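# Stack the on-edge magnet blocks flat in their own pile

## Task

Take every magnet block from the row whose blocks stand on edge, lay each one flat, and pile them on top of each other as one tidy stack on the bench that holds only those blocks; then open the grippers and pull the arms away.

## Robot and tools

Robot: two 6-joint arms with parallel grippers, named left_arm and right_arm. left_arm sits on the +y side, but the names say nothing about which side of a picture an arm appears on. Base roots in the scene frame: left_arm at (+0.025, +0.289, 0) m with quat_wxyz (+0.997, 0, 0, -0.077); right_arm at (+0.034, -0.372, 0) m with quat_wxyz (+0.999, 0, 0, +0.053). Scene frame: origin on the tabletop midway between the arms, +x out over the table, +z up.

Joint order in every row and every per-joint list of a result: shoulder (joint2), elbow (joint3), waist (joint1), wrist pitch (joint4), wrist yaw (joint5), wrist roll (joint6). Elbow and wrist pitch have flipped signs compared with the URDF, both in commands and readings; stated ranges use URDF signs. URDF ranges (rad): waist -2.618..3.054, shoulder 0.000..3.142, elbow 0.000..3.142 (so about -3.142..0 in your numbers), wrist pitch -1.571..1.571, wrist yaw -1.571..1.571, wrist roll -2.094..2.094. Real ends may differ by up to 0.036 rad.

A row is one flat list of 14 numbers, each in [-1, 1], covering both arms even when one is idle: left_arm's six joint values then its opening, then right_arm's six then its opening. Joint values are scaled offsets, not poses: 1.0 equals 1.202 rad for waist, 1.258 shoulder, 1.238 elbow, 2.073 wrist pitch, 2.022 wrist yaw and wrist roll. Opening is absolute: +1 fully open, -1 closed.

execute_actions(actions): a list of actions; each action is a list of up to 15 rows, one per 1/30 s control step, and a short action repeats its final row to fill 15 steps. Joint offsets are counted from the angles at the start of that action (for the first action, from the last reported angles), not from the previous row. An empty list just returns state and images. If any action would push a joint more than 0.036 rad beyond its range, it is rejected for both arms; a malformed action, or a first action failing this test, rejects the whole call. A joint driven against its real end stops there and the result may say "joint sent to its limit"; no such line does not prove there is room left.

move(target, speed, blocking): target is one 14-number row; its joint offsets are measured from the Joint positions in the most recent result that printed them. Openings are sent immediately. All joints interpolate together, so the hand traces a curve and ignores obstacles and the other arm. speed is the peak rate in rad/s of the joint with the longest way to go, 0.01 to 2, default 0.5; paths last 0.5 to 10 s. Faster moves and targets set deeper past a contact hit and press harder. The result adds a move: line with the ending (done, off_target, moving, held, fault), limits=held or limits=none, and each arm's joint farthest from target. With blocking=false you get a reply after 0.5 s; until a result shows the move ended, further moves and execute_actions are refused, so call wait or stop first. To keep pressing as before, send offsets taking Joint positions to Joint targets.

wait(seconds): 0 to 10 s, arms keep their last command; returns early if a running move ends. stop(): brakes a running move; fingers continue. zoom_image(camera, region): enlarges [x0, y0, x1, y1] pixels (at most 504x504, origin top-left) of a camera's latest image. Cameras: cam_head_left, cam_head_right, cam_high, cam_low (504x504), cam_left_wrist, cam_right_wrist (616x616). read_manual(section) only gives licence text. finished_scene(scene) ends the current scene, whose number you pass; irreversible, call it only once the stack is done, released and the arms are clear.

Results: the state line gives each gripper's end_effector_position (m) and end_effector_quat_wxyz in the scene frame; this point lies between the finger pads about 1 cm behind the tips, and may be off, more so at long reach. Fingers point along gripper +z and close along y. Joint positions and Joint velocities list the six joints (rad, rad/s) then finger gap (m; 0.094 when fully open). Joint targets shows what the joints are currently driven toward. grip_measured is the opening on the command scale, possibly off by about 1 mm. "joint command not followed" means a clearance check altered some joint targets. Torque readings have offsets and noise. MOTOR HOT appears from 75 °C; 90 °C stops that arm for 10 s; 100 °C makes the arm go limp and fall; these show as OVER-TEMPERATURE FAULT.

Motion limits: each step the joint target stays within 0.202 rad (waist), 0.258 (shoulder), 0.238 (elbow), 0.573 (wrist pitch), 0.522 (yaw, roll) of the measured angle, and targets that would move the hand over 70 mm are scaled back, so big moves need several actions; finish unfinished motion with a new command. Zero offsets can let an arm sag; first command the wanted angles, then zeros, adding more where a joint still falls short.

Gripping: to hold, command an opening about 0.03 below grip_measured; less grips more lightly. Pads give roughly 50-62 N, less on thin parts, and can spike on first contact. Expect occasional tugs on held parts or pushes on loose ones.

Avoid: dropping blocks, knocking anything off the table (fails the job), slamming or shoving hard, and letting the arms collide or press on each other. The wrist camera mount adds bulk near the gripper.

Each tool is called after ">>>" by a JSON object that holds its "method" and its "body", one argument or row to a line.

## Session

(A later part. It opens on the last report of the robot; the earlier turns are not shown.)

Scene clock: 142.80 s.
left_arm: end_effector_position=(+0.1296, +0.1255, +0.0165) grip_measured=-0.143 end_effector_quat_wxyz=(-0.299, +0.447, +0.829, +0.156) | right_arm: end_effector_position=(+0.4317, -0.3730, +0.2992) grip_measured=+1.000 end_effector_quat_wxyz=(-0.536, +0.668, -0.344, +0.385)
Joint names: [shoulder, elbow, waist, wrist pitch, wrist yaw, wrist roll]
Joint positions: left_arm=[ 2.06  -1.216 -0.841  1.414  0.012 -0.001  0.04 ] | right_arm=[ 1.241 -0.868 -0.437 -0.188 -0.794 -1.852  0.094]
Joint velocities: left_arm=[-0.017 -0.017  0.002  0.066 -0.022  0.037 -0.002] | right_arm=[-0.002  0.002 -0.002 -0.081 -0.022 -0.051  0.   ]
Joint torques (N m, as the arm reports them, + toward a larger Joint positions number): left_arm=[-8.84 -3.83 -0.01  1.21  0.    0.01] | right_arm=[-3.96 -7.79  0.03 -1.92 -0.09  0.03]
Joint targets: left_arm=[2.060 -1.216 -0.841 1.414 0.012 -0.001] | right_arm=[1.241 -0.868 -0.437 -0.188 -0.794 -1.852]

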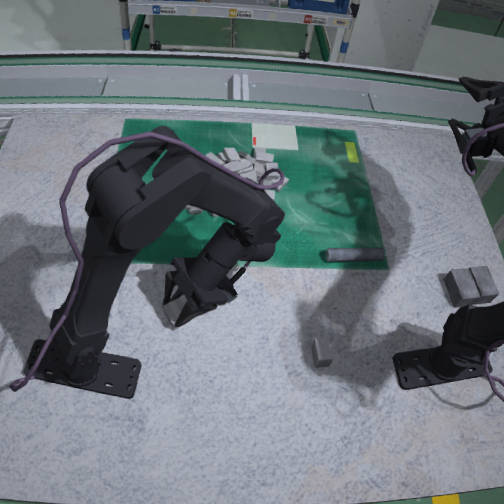

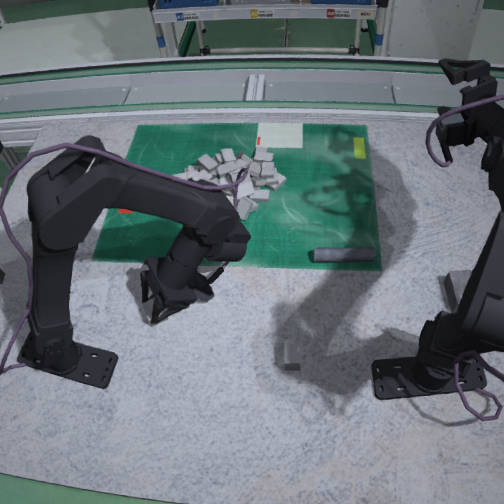

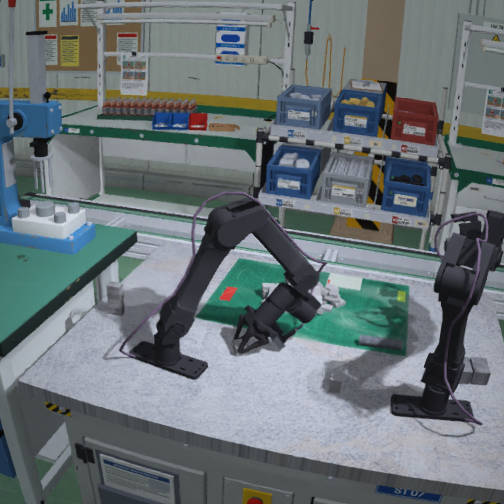

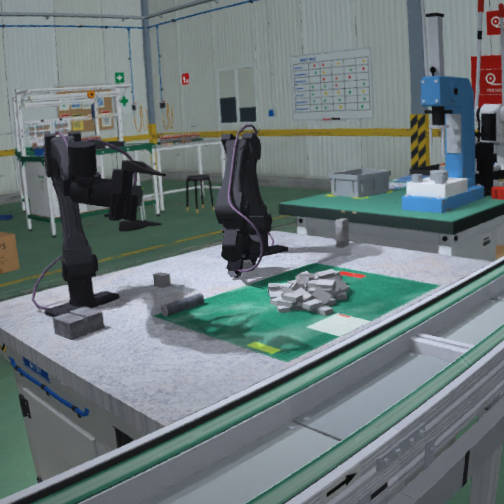

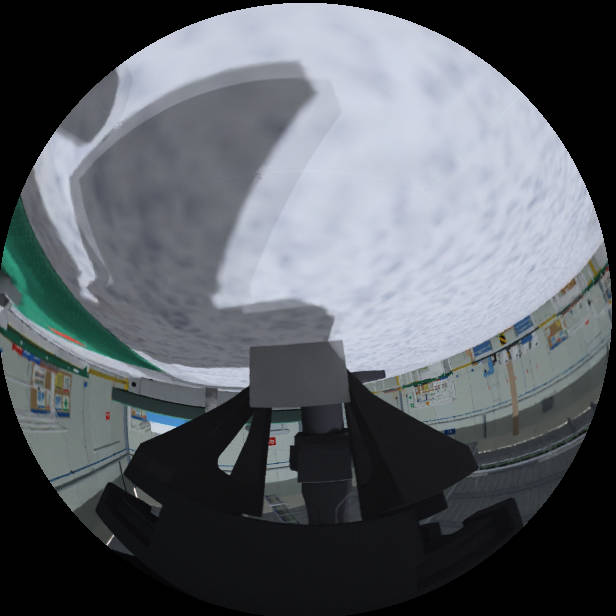

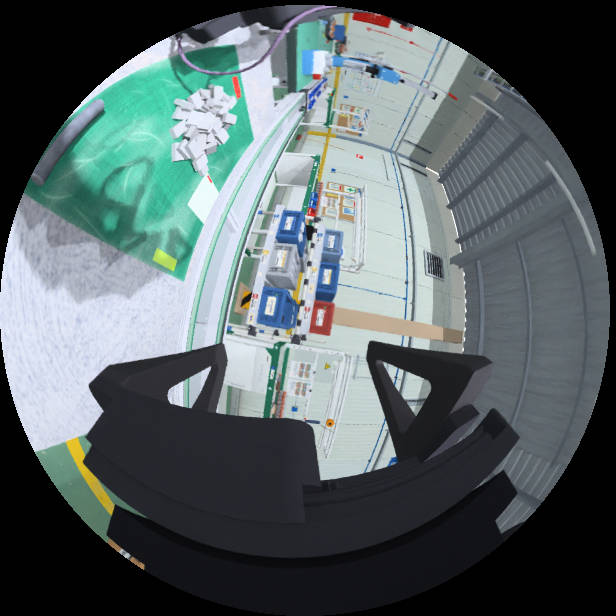

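>>> {"method": "move", "body": {
  "target": [-0.3,-0.1,0,-0.05,0,0,-0.3,0,0,0,0,0,0,1],
  "speed": 0.3
}}

>>> {"method": "move", "body": {
  "target": [-0.12,0.09,-0.43,-0.39,0,0,-0.3,0,0,0,0,0,0,1],
  "speed": 0.6
}}

Scene clock: 148.27 s.
left_arm: end_effector_position=(+0.1712, +0.0614, +0.0969) grip_measured=-0.143 end_effector_quat_wxyz=(-0.063, +0.475, +0.877, +0.028) | right_arm: end_effector_position=(+0.4317, -0.3730, +0.2992) grip_measured=+1.000 end_effector_quat_wxyz=(-0.536, +0.668, -0.344, +0.385)
Joint names: [shoulder, elbow, waist, wrist pitch, wrist yaw, wrist roll]
Joint positions: left_arm=[ 1.704 -1.316 -0.841  1.32   0.012 -0.001  0.04 ] | right_arm=[ 1.241 -0.868 -0.437 -0.188 -0.794 -1.852  0.094]
Joint velocities: left_arm=[-0.007  0.007 -0.007  0.066 -0.007  0.022  0.   ] | right_arm=[-0.002 -0.002  0.002  0.051 -0.037  0.022  0.   ]
Joint torques (N m, as the arm reports them, + toward a larger Joint positions number): left_arm=[-9.01 -7.26 -0.01 -0.07  0.01  0.  ] | right_arm=[-4.03 -7.75  0.02 -1.93 -0.08  0.03]
Joint targets: left_arm=[1.683 -1.340 -0.841 1.311 0.012 -0.001] | right_arm=[1.241 -0.868 -0.437 -0.188 -0.794 -1.852]
move: off_target (left_arm); limits=none; left_arm: farthest joint: the elbow, 0.024 radians from its target (0.124 radians at the start); right_arm: farthest joint: the waist, 0.000 radians from its target (0.000 radians at the start)

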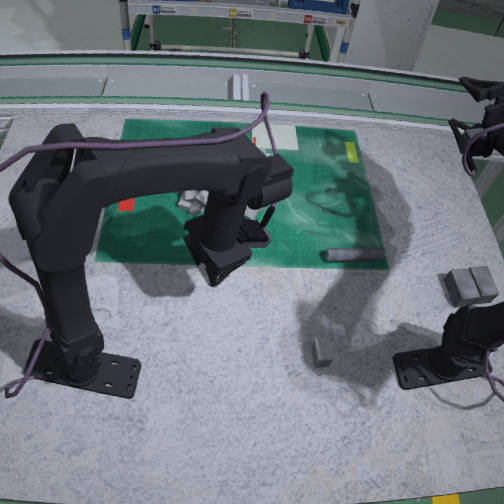

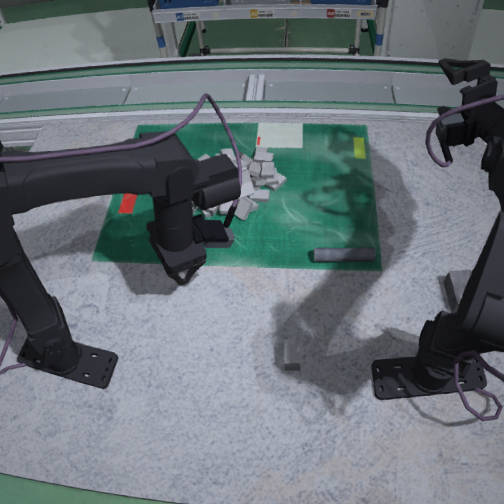

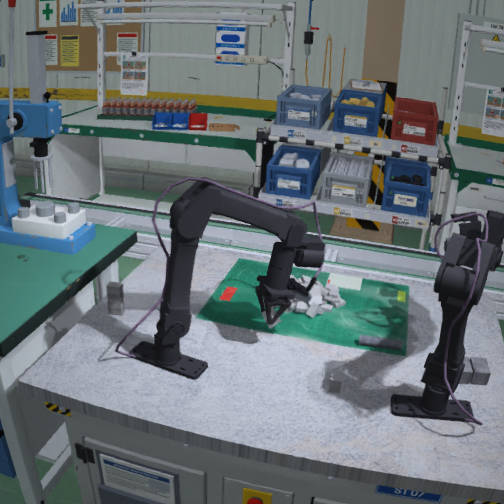

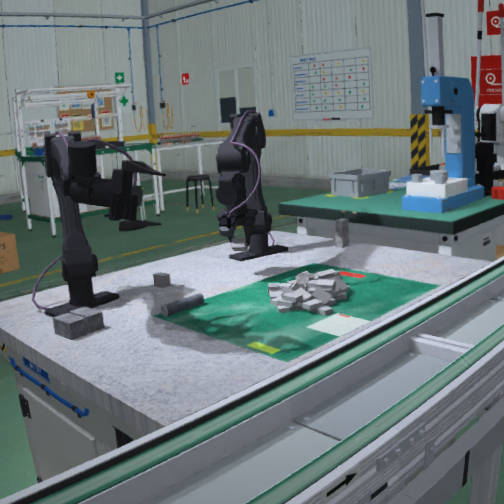

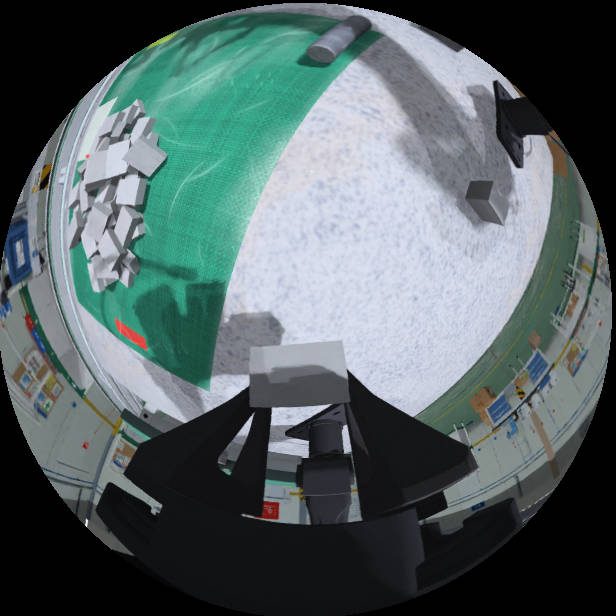

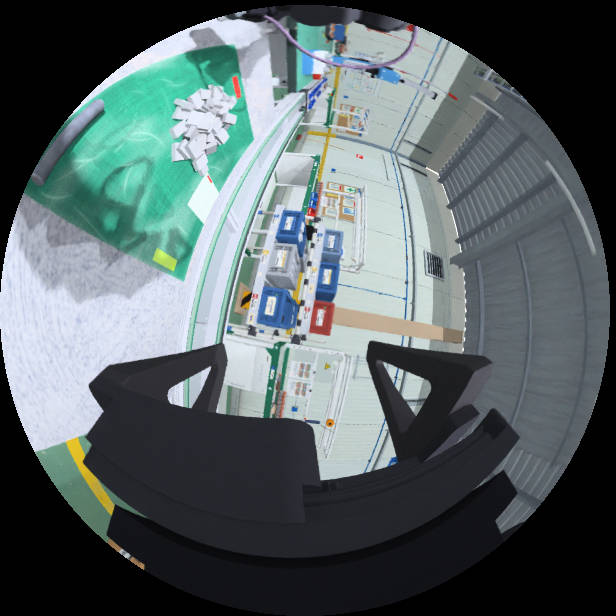

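Scene clock: 150.30 s.
left_arm: end_effector_position=(+0.0492, -0.1297, +0.1451) grip_measured=-0.143 end_effector_quat_wxyz=(+0.219, +0.653, +0.692, -0.215) | right_arm: end_effector_position=(+0.4317, -0.3730, +0.2992) grip_measured=+1.000 end_effector_quat_wxyz=(-0.536, +0.668, -0.344, +0.385)
Joint names: [shoulder, elbow, waist, wrist pitch, wrist yaw, wrist roll]
Joint positions: left_arm=[ 1.587 -1.205 -1.355  0.565  0.013 -0.001  0.04 ] | right_arm=[ 1.241 -0.868 -0.437 -0.188 -0.794 -1.852  0.094]
Joint velocities: left_arm=[ 0.002 -0.007 -0.002 -0.051  0.037 -0.007 -0.   ] | right_arm=[-0.002 -0.012  0.002  0.022  0.037  0.007  0.   ]
Joint torques (N m, as the arm reports them, + toward a larger Joint positions number): left_arm=[-10.12  -6.61  -0.25  -2.12   0.     0.  ] | right_arm=[-3.97 -7.74  0.07 -1.94 -0.08  0.05]
Joint targets: left_arm=[1.553 -1.204 -1.358 0.511 0.012 -0.001] | right_arm=[1.241 -0.868 -0.437 -0.188 -0.794 -1.852]
move: off_target (left_arm); limits=none; left_arm: farthest joint: the wrist pitch, 0.053 radians from its target (0.809 radians at the start); right_arm: farthest joint: the waist, 0.000 radians from its target (0.000 radians at the start)

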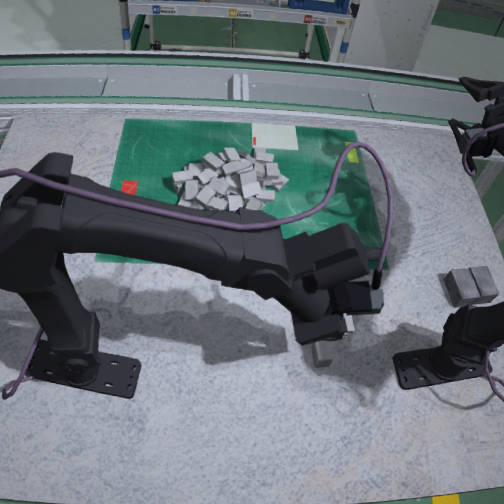

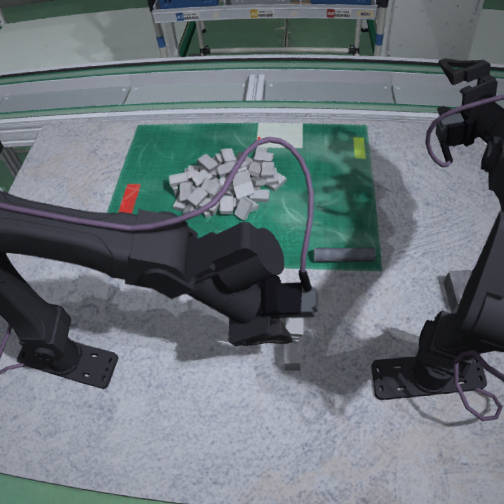

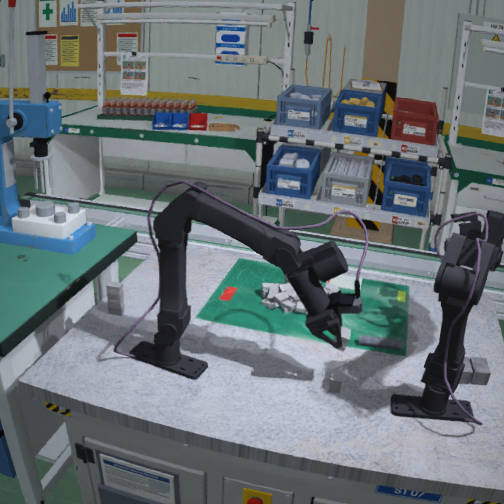

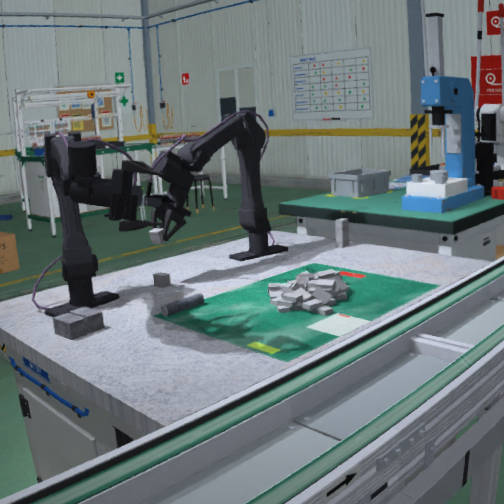

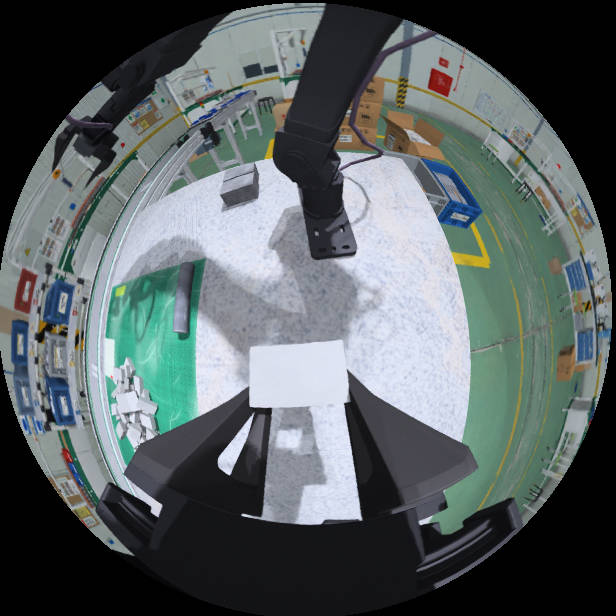

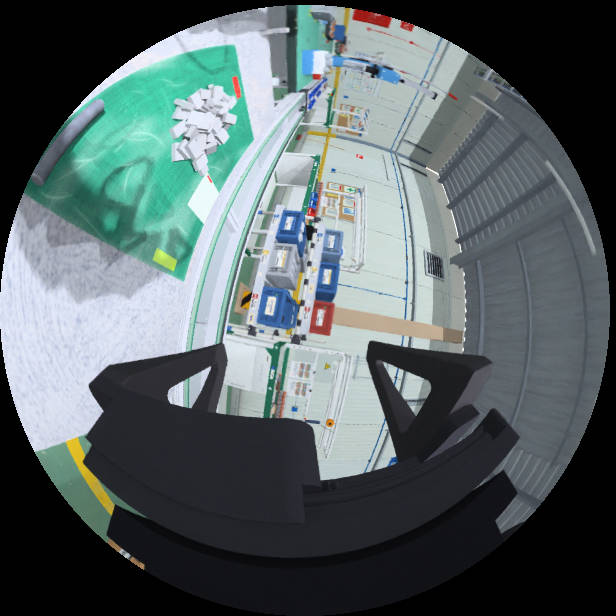

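>>> {"method": "move", "body": {
  "target": [0.033,0.417,0,-0.43,0,0,-0.3,0,0,0,0,0,0,1],
  "speed": 0.45
}}

>>> {"method": "zoom_image", "body": {
  "camera": "cam_low",
  "region": [130,240,200,300]
}}

>>> {"method": "zoom_image", "body": {
  "camera": "cam_high",
  "region": [300,345,370,405]
}}

Scene clock: 158.80 s.
left_arm: end_effector_position=(+0.0493, -0.1308, +0.0600) grip_measured=-0.143 end_effector_quat_wxyz=(+0.307, +0.621, +0.657, -0.297) | right_arm: end_effector_position=(+0.4317, -0.3730, +0.2992) grip_measured=+1.000 end_effector_quat_wxyz=(-0.536, +0.668, -0.344, +0.385)
Joint names: [shoulder, elbow, waist, wrist pitch, wrist yaw, wrist roll]
Joint positions: left_arm=[ 1.635 -0.685 -1.355 -0.261  0.013 -0.001  0.04 ] | right_arm=[ 1.241 -0.868 -0.437 -0.188 -0.794 -1.852  0.094]
Joint velocities: left_arm=[-0.002 -0.012  0.012 -0.066  0.066 -0.022  0.001] | right_arm=[-0.007 -0.027  0.002 -0.007 -0.007  0.095  0.   ]
Joint torques (N m, as the arm reports them, + toward a larger Joint positions number): left_arm=[-7.36 -5.99 -0.03 -2.63  0.01  0.01] | right_arm=[-4.04 -7.77  0.04 -1.94 -0.09  0.03]
Joint targets: left_arm=[1.629 -0.689 -1.355 -0.326 0.013 -0.001] | right_arm=[1.241 -0.868 -0.437 -0.188 -0.794 -1.852]
move: off_target (left_arm); limits=none; left_arm: farthest joint: the wrist pitch, 0.065 radians from its target (0.891 radians at the start); right_arm: farthest joint: the waist, 0.000 radians from its target (0.000 radians at the start)

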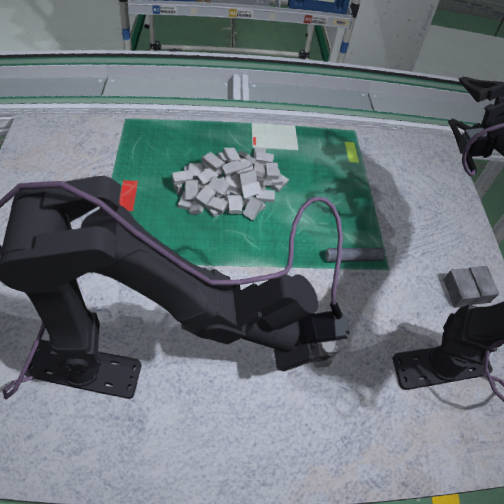

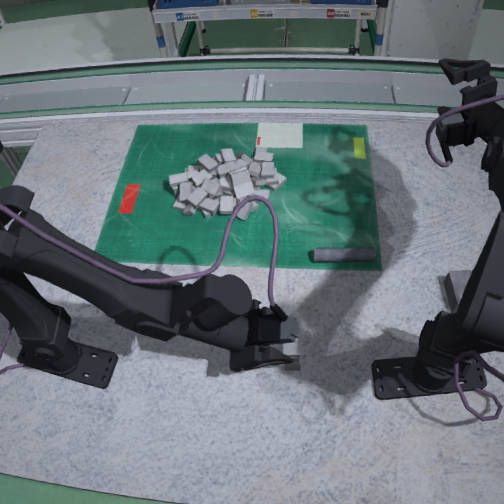

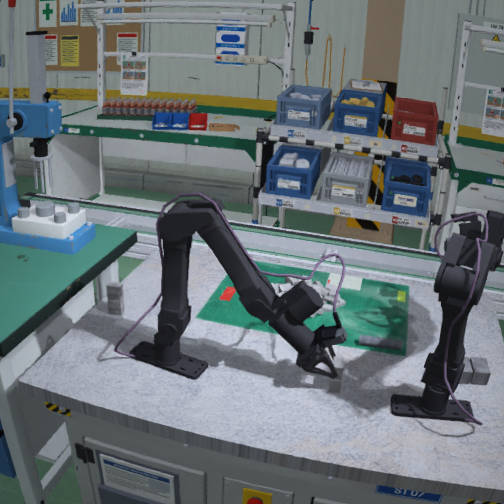

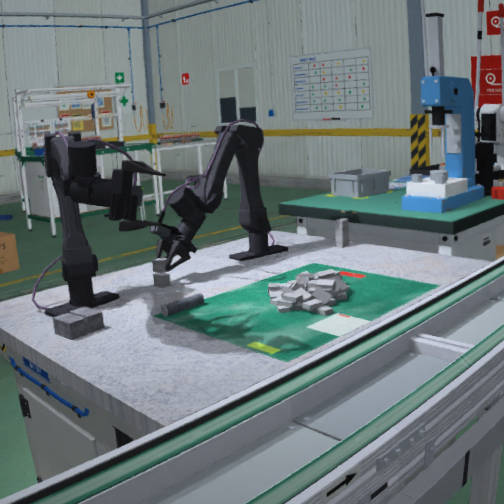

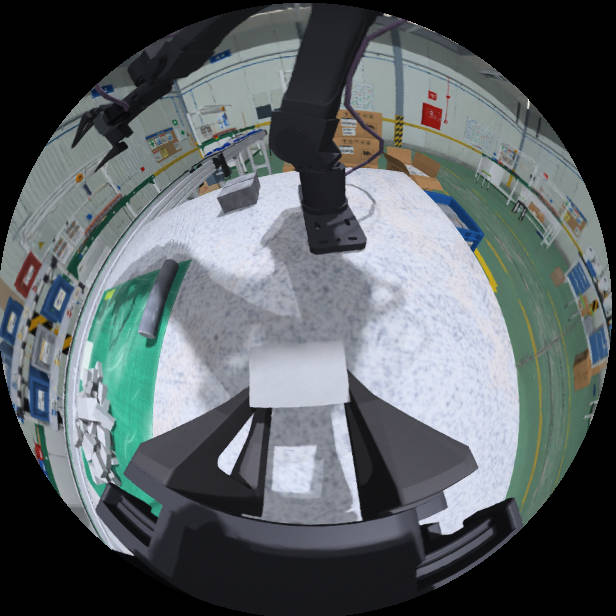

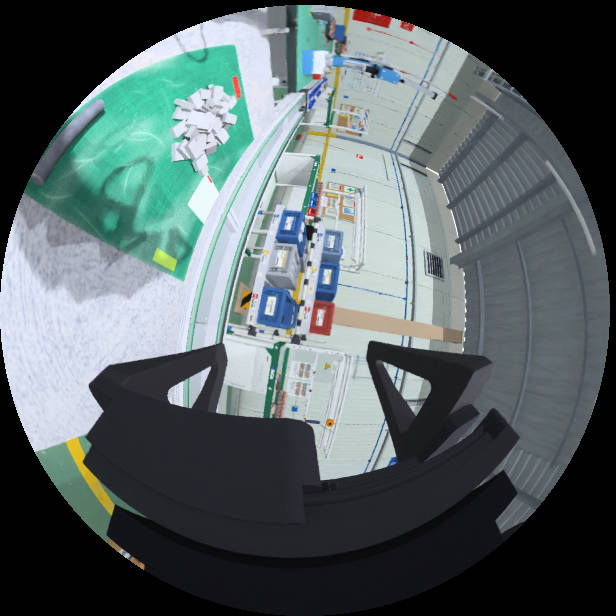

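Region (130, 240, 200, 300) of cam_low's 504x504 image, scaled by 7.200, with more detail than that image has; it fills the top 432 rows of this view, and the rest is white.

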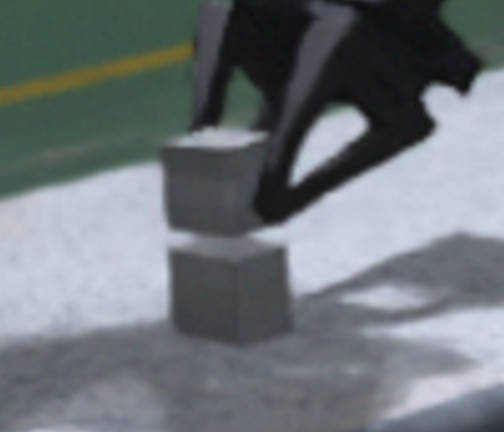

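Region (300, 345, 370, 405) of cam_high's 504x504 image, scaled by 7.200, with more detail than that image has; it fills the top 432 rows of this view, and the rest is white.

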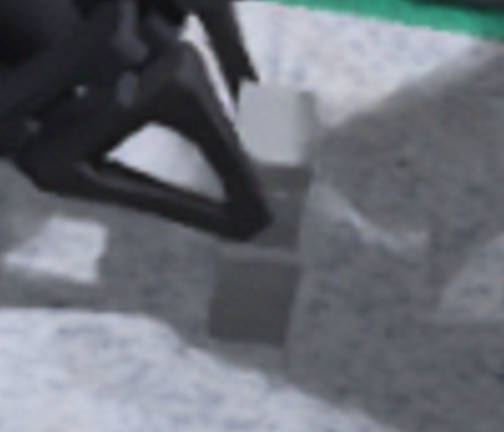

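>>> {"method": "move", "body": {
  "target": [0.021,0.007,0,-0.051,0,0,-0.3,0,0,0,0,0,0,1],
  "speed": 0.08
}}

>>> {"method": "zoom_image", "body": {
  "camera": "cam_low",
  "region": [130,240,200,300]
}}

>>> {"method": "zoom_image", "body": {
  "camera": "cam_high",
  "region": [300,345,370,405]
}}

Scene clock: 165.70 s.
left_arm: end_effector_position=(+0.0495, -0.1332, +0.0538) grip_measured=-0.143 end_effector_quat_wxyz=(+0.309, +0.620, +0.656, -0.299) | right_arm: end_effector_position=(+0.4317, -0.3730, +0.2992) grip_measured=+1.000 end_effector_quat_wxyz=(-0.536, +0.668, -0.344, +0.385)
Joint names: [shoulder, elbow, waist, wrist pitch, wrist yaw, wrist roll]
Joint positions: left_arm=[ 1.663 -0.677 -1.355 -0.305  0.013 -0.001  0.04 ] | right_arm=[ 1.241 -0.868 -0.437 -0.188 -0.794 -1.852  0.094]
Joint velocities: left_arm=[-0.012  0.007 -0.012  0.081 -0.007 -0.051  0.   ] | right_arm=[ 0.007  0.012 -0.017  0.007 -0.007 -0.037  0.   ]
Joint torques (N m, as the arm reports them, + toward a larger Joint positions number): left_arm=[-7.21 -5.62 -0.01 -2.61  0.01 -0.01] | right_arm=[-3.95 -7.81 -0.02 -1.92 -0.08  0.04]
Joint targets: left_arm=[1.661 -0.677 -1.355 -0.367 0.013 -0.001] | right_arm=[1.241 -0.868 -0.437 -0.188 -0.794 -1.852]
move: off_target (left_arm); limits=none; left_arm: farthest joint: the wrist pitch, 0.062 radians from its target (0.105 radians at the start); right_arm: farthest joint: the waist, 0.000 radians from its target (0.000 radians at the start)

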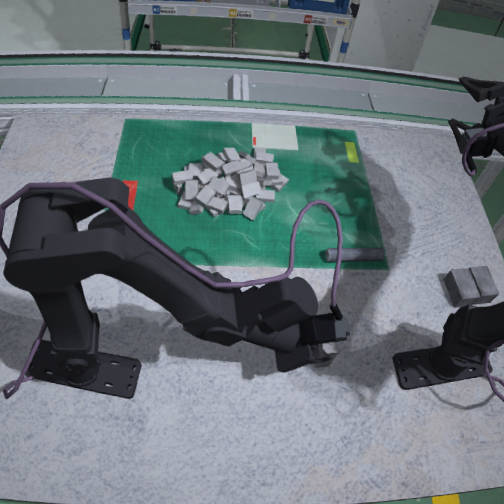

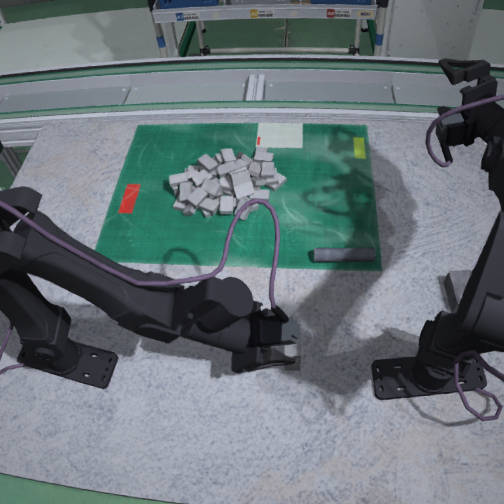

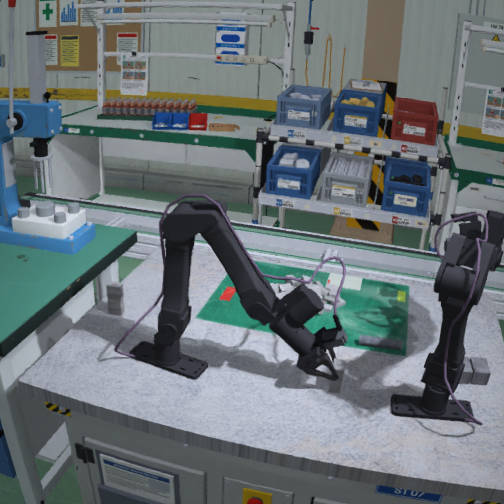

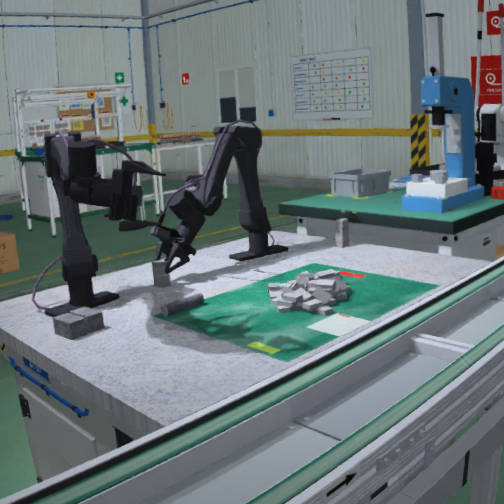

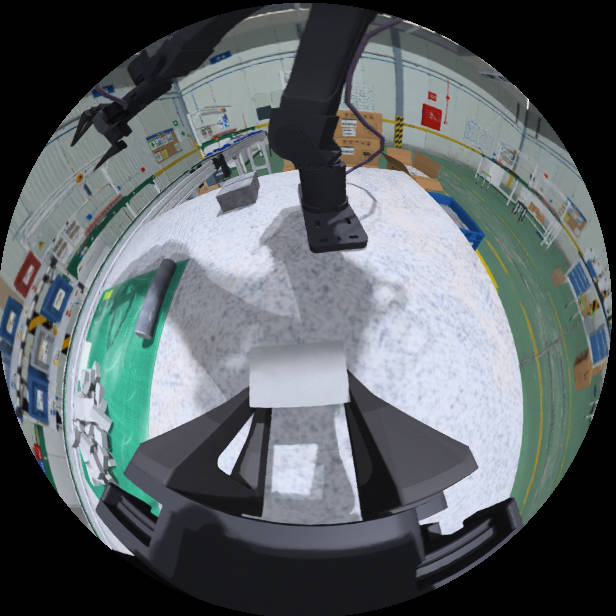

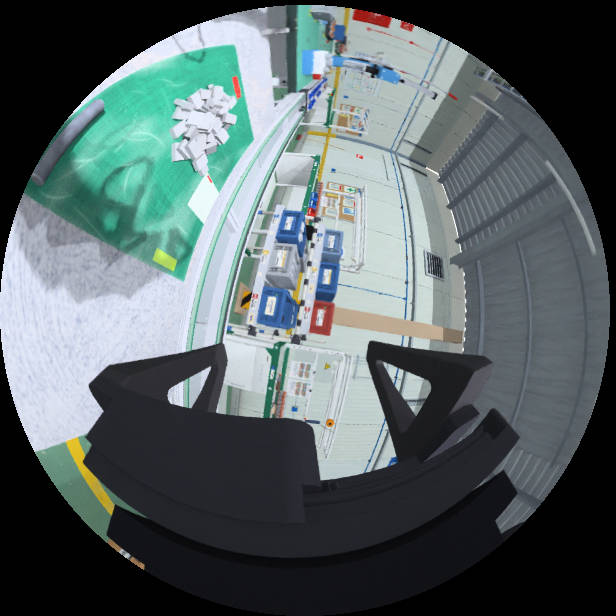

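Region (130, 240, 200, 300) of cam_low's 504x504 image, scaled by 7.200, with more detail than that image has; it fills the top 432 rows of this view, and the rest is white.

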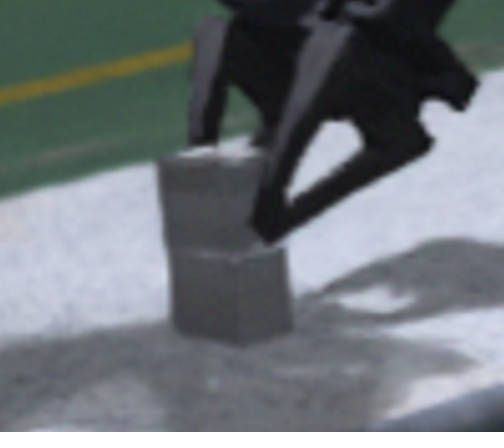

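Region (300, 345, 370, 405) of cam_high's 504x504 image, scaled by 7.200, with more detail than that image has; it fills the top 432 rows of this view, and the rest is white.

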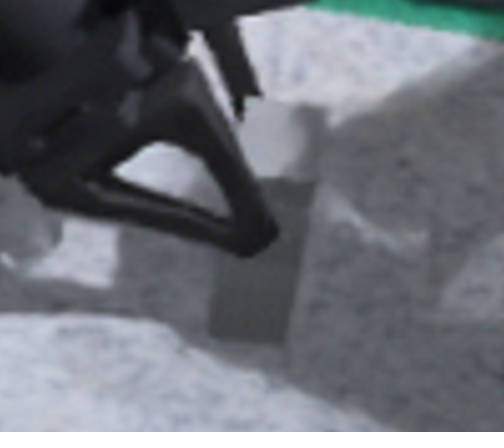

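>>> {"method": "execute_actions", "body": {
  "actions": [
    [[-0.035,0,0,-0.031,0,0,-0.3,0,0,0,0,0,0,1]],
    [[-0.01,0.009,0,-0.031,0,0,-0.3,0,0,0,0,0,0,1]]
  ]
}}

>>> {"method": "zoom_image", "body": {
  "camera": "cam_high",
  "region": [300,345,370,405]
}}

Scene clock: 172.13 s.
left_arm: end_effector_position=(+0.0493, -0.1305, +0.0539) grip_measured=-0.143 end_effector_quat_wxyz=(+0.310, +0.620, +0.655, -0.300) | right_arm: end_effector_position=(+0.4317, -0.3730, +0.2992) grip_measured=+1.000 end_effector_quat_wxyz=(-0.536, +0.668, -0.344, +0.385)
Joint names: [shoulder, elbow, waist, wrist pitch, wrist yaw, wrist roll]
Joint positions: left_arm=[ 1.653 -0.664 -1.355 -0.311  0.013 -0.001  0.04 ] | right_arm=[ 1.241 -0.868 -0.437 -0.188 -0.794 -1.852  0.094]
Joint velocities: left_arm=[-0.007 -0.007 -0.002  0.037 -0.037  0.007 -0.001] | right_arm=[ 0.002  0.012 -0.017  0.051  0.051  0.007  0.   ]
Joint torques (N m, as the arm reports them, + toward a larger Joint positions number): left_arm=[-7.9  -5.72 -0.02 -2.6   0.01  0.  ] | right_arm=[-4.05 -7.76 -0.01 -1.94 -0.08  0.04]
Joint targets: left_arm=[1.641 -0.666 -1.355 -0.371 0.013 -0.001] | right_arm=[1.241 -0.868 -0.437 -0.188 -0.794 -1.852]

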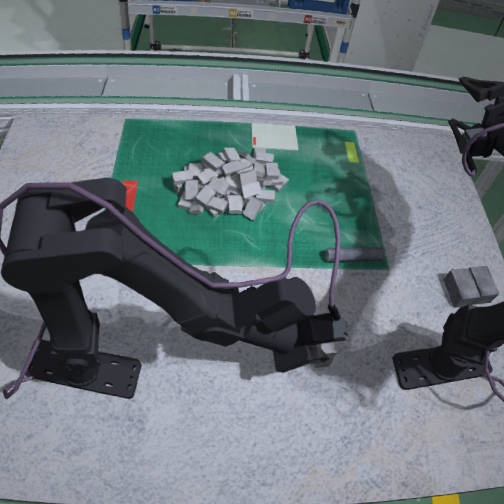

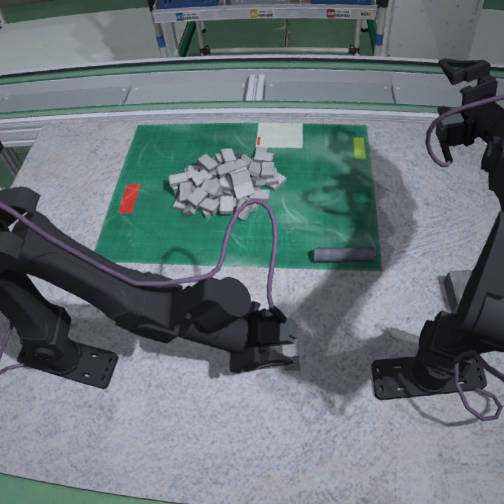

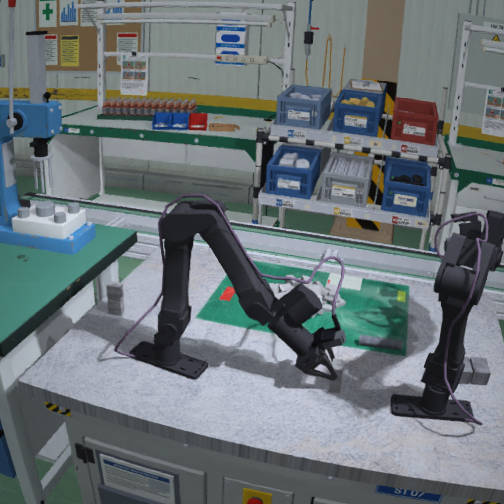

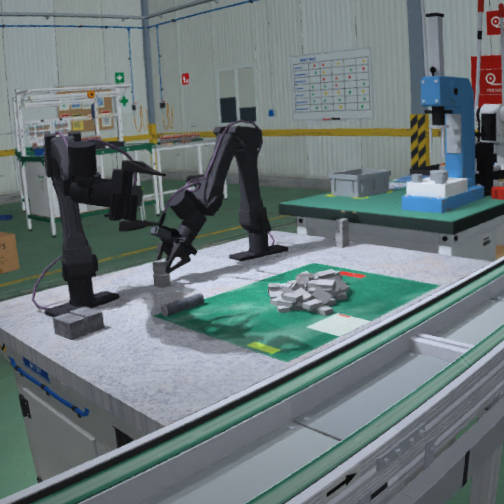

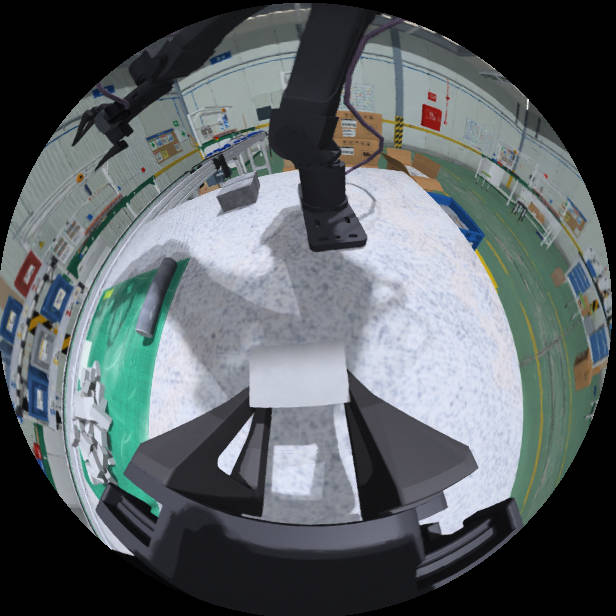

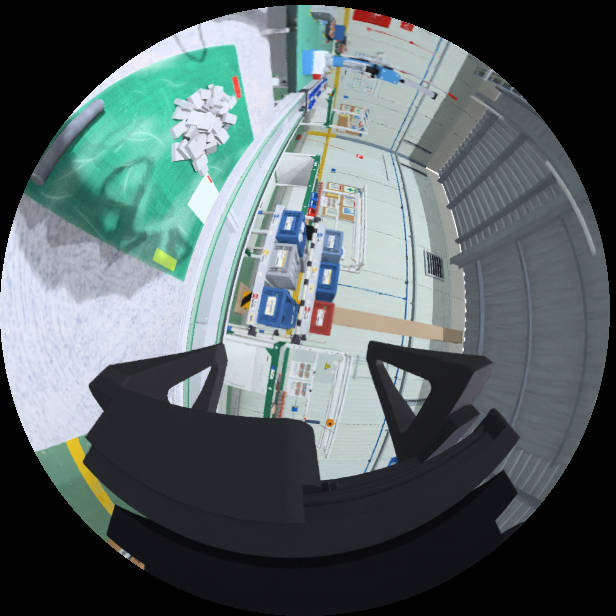

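Region (300, 345, 370, 405) of cam_high's 504x504 image, scaled by 7.200, with more detail than that image has; it fills the top 432 rows of this view, and the rest is white.

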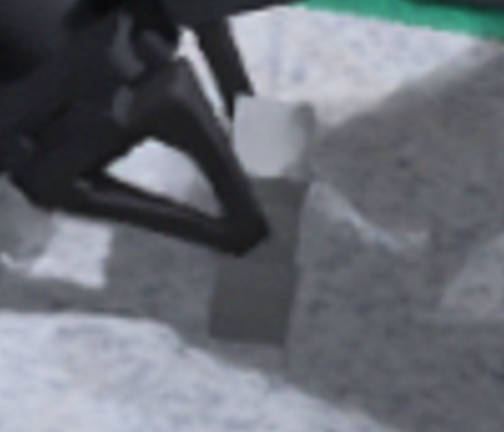

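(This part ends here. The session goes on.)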